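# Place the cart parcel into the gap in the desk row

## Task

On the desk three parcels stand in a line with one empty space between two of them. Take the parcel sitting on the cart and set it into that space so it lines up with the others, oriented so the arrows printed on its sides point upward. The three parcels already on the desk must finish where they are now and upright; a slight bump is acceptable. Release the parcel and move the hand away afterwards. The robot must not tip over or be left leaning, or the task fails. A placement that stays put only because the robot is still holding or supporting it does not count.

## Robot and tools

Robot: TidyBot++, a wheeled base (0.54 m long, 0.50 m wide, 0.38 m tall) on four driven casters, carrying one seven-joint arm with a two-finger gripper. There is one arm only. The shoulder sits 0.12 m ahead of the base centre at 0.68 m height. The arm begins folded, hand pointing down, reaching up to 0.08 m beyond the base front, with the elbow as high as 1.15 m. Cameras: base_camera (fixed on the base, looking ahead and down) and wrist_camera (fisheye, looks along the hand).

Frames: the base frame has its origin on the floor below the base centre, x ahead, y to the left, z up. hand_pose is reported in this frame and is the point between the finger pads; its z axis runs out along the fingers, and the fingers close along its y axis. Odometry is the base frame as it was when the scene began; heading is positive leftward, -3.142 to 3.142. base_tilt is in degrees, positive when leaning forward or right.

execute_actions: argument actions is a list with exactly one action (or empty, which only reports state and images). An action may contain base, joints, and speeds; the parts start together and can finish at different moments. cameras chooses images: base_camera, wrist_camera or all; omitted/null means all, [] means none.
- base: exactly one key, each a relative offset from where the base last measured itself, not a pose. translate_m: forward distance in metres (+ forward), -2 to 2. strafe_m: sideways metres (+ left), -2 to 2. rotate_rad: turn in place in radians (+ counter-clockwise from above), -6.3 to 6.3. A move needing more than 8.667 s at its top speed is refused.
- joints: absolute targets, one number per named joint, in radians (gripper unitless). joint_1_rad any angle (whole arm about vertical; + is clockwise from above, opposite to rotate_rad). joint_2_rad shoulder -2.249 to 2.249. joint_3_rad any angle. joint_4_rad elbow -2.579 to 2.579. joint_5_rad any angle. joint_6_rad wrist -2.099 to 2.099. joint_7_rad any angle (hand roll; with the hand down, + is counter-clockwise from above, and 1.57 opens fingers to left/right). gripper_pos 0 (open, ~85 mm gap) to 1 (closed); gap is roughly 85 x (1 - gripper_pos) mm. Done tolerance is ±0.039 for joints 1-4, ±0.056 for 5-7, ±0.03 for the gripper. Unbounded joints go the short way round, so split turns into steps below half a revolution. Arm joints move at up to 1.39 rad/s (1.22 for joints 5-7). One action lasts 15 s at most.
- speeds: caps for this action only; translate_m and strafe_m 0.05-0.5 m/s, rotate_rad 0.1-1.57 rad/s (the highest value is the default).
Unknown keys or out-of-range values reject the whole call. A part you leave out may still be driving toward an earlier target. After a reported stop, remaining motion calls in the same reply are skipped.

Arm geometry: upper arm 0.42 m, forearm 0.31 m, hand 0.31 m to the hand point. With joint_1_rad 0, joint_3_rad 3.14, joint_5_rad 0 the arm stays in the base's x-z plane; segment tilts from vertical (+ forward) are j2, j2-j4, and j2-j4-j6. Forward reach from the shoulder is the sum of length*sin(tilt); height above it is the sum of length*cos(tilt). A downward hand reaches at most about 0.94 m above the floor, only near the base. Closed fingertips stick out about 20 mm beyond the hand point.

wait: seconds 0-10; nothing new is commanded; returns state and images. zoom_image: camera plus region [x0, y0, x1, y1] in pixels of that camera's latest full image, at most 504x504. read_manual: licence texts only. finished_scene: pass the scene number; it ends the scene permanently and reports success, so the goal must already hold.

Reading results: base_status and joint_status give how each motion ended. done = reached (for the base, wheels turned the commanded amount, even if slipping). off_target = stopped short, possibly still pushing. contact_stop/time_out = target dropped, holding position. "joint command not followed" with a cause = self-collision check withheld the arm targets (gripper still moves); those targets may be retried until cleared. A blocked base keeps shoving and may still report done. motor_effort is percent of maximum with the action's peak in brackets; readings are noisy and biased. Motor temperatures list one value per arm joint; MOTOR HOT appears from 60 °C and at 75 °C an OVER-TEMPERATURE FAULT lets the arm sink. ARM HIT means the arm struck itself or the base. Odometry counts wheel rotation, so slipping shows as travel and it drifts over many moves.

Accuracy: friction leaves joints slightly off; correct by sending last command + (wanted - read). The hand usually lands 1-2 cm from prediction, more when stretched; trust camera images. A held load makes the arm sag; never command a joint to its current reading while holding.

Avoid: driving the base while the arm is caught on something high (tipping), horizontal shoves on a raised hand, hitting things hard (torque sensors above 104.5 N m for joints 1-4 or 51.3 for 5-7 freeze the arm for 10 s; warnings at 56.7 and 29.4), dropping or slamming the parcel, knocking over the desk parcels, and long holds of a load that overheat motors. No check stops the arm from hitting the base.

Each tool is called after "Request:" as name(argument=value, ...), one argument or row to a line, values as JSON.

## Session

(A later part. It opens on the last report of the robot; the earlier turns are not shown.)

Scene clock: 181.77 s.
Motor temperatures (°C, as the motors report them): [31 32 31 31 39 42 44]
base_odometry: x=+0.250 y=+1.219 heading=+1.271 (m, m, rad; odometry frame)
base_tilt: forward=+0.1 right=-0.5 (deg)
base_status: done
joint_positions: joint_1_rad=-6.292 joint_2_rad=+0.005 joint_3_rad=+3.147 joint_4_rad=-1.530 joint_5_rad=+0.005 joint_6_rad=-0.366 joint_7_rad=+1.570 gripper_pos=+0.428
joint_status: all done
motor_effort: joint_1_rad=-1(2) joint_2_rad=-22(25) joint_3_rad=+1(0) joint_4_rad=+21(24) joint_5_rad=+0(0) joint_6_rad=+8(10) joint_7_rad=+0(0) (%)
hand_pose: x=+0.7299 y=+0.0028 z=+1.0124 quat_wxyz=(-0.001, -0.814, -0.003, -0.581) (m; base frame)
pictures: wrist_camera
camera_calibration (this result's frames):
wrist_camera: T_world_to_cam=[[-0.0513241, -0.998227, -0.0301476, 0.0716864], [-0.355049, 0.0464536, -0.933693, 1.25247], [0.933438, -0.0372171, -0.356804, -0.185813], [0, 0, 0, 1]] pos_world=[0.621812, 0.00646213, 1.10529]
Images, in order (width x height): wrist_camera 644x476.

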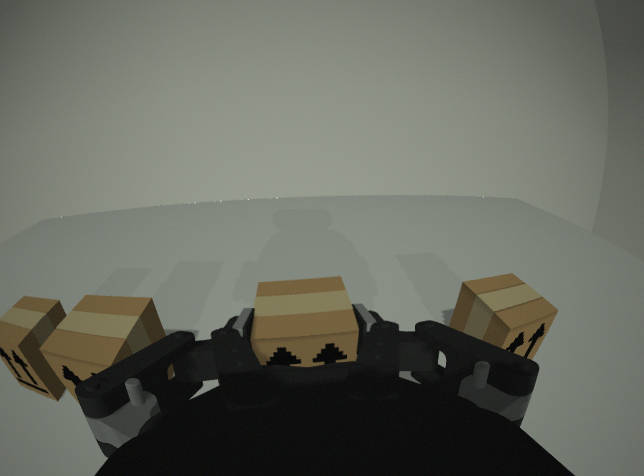

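Request:
execute_actions(
  actions=[
    {"base":{"translate_m":-0.014},"speeds":{"translate_m":0.05}},
  ],
  cameras=[],
)

Request:
execute_actions(
  actions=[
    {"joints":{"gripper_pos":0.2}},
  ],
  cameras=[],
)

Request:
execute_actions(
  actions=[
    {"base":{"translate_m":-0.2},"joints":{"joint_4_rad":-1.3,"joint_6_rad":-0.75}},
  ],
  cameras=["wrist_camera"],
)

Scene clock: 190.50 s.
Motor temperatures (°C, as the motors report them): [31 32 31 31 39 42 44]
base_odometry: x=+0.246 y=+1.206 heading=+1.271 (m, m, rad; odometry frame)
base_tilt: forward=+0.0 right=-0.5 (deg)
base_status: done
joint_positions: joint_1_rad=-6.292 joint_2_rad=+0.004 joint_3_rad=+3.147 joint_4_rad=-1.533 joint_5_rad=+0.005 joint_6_rad=-0.363 joint_7_rad=+1.570 gripper_pos=+0.428
joint_status: not commanded
motor_effort: joint_1_rad=+0(2) joint_2_rad=-21(27) joint_3_rad=+1(0) joint_4_rad=+21(23) joint_5_rad=-1(0) joint_6_rad=+7(10) joint_7_rad=+0(0) (%)
hand_pose: x=+0.7295 y=+0.0028 z=+1.0123 quat_wxyz=(-0.001, -0.814, -0.003, -0.581) (m; base frame)
pictures: none
No camera images: the call's "cameras" was empty. Leave "cameras" out to get every camera's image.

Scene clock: 191.50 s.
Motor temperatures (°C, as the motors report them): [31 32 31 31 39 42 44]
base_odometry: x=+0.246 y=+1.206 heading=+1.271 (m, m, rad; odometry frame)
base_tilt: forward=+0.0 right=-0.5 (deg)
base_status: not commanded
joint_positions: joint_1_rad=-6.292 joint_2_rad=+0.004 joint_3_rad=+3.147 joint_4_rad=-1.535 joint_5_rad=+0.005 joint_6_rad=-0.363 joint_7_rad=+1.570 gripper_pos=+0.200
joint_status: all done
motor_effort: joint_1_rad=-1(0) joint_2_rad=-23(23) joint_3_rad=+1(1) joint_4_rad=+23(22) joint_5_rad=+0(0) joint_6_rad=+9(9) joint_7_rad=+0(0) (%)
hand_pose: x=+0.7294 y=+0.0028 z=+1.0112 quat_wxyz=(-0.001, -0.814, -0.003, -0.581) (m; base frame)
pictures: none
No camera images: the call's "cameras" was empty. Leave "cameras" out to get every camera's image.

Scene clock: 193.17 s.
Motor temperatures (°C, as the motors report them): [31 32 31 31 39 42 44]
base_odometry: x=+0.187 y=+1.014 heading=+1.271 (m, m, rad; odometry frame)
base_tilt: forward=+0.1 right=-0.5 (deg)
base_status: done
joint_positions: joint_1_rad=-6.293 joint_2_rad=-0.004 joint_3_rad=+3.147 joint_4_rad=-1.311 joint_5_rad=+0.006 joint_6_rad=-0.708 joint_7_rad=+1.570 gripper_pos=+0.200
joint_status: all done
motor_effort: joint_1_rad=-1(2) joint_2_rad=-21(26) joint_3_rad=+1(4) joint_4_rad=+22(23) joint_5_rad=+1(0) joint_6_rad=+8(9) joint_7_rad=+0(0) (%)
hand_pose: x=+0.7020 y=+0.0029 z=+1.0508 quat_wxyz=(-0.001, -0.845, -0.003, -0.534) (m; base frame)
pictures: wrist_camera
camera_calibration (this result's frames):
wrist_camera: T_world_to_cam=[[-0.0550546, -0.998204, -0.0236319, 0.0672502], [-0.458178, 0.046285, -0.887654, 1.30247], [0.887154, -0.0380418, -0.459904, -0.00530566], [0, 0, 0, 1]] pos_world=[0.605171, 0.00664301, 1.15529]
Images, in order (width x height): wrist_camera 644x476.

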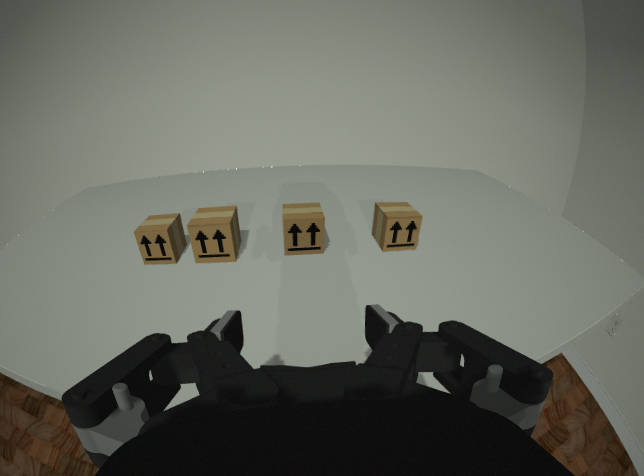

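Well placed.

Request:
finished_scene(
  scene=1,
)

The scene is finished: the task was done.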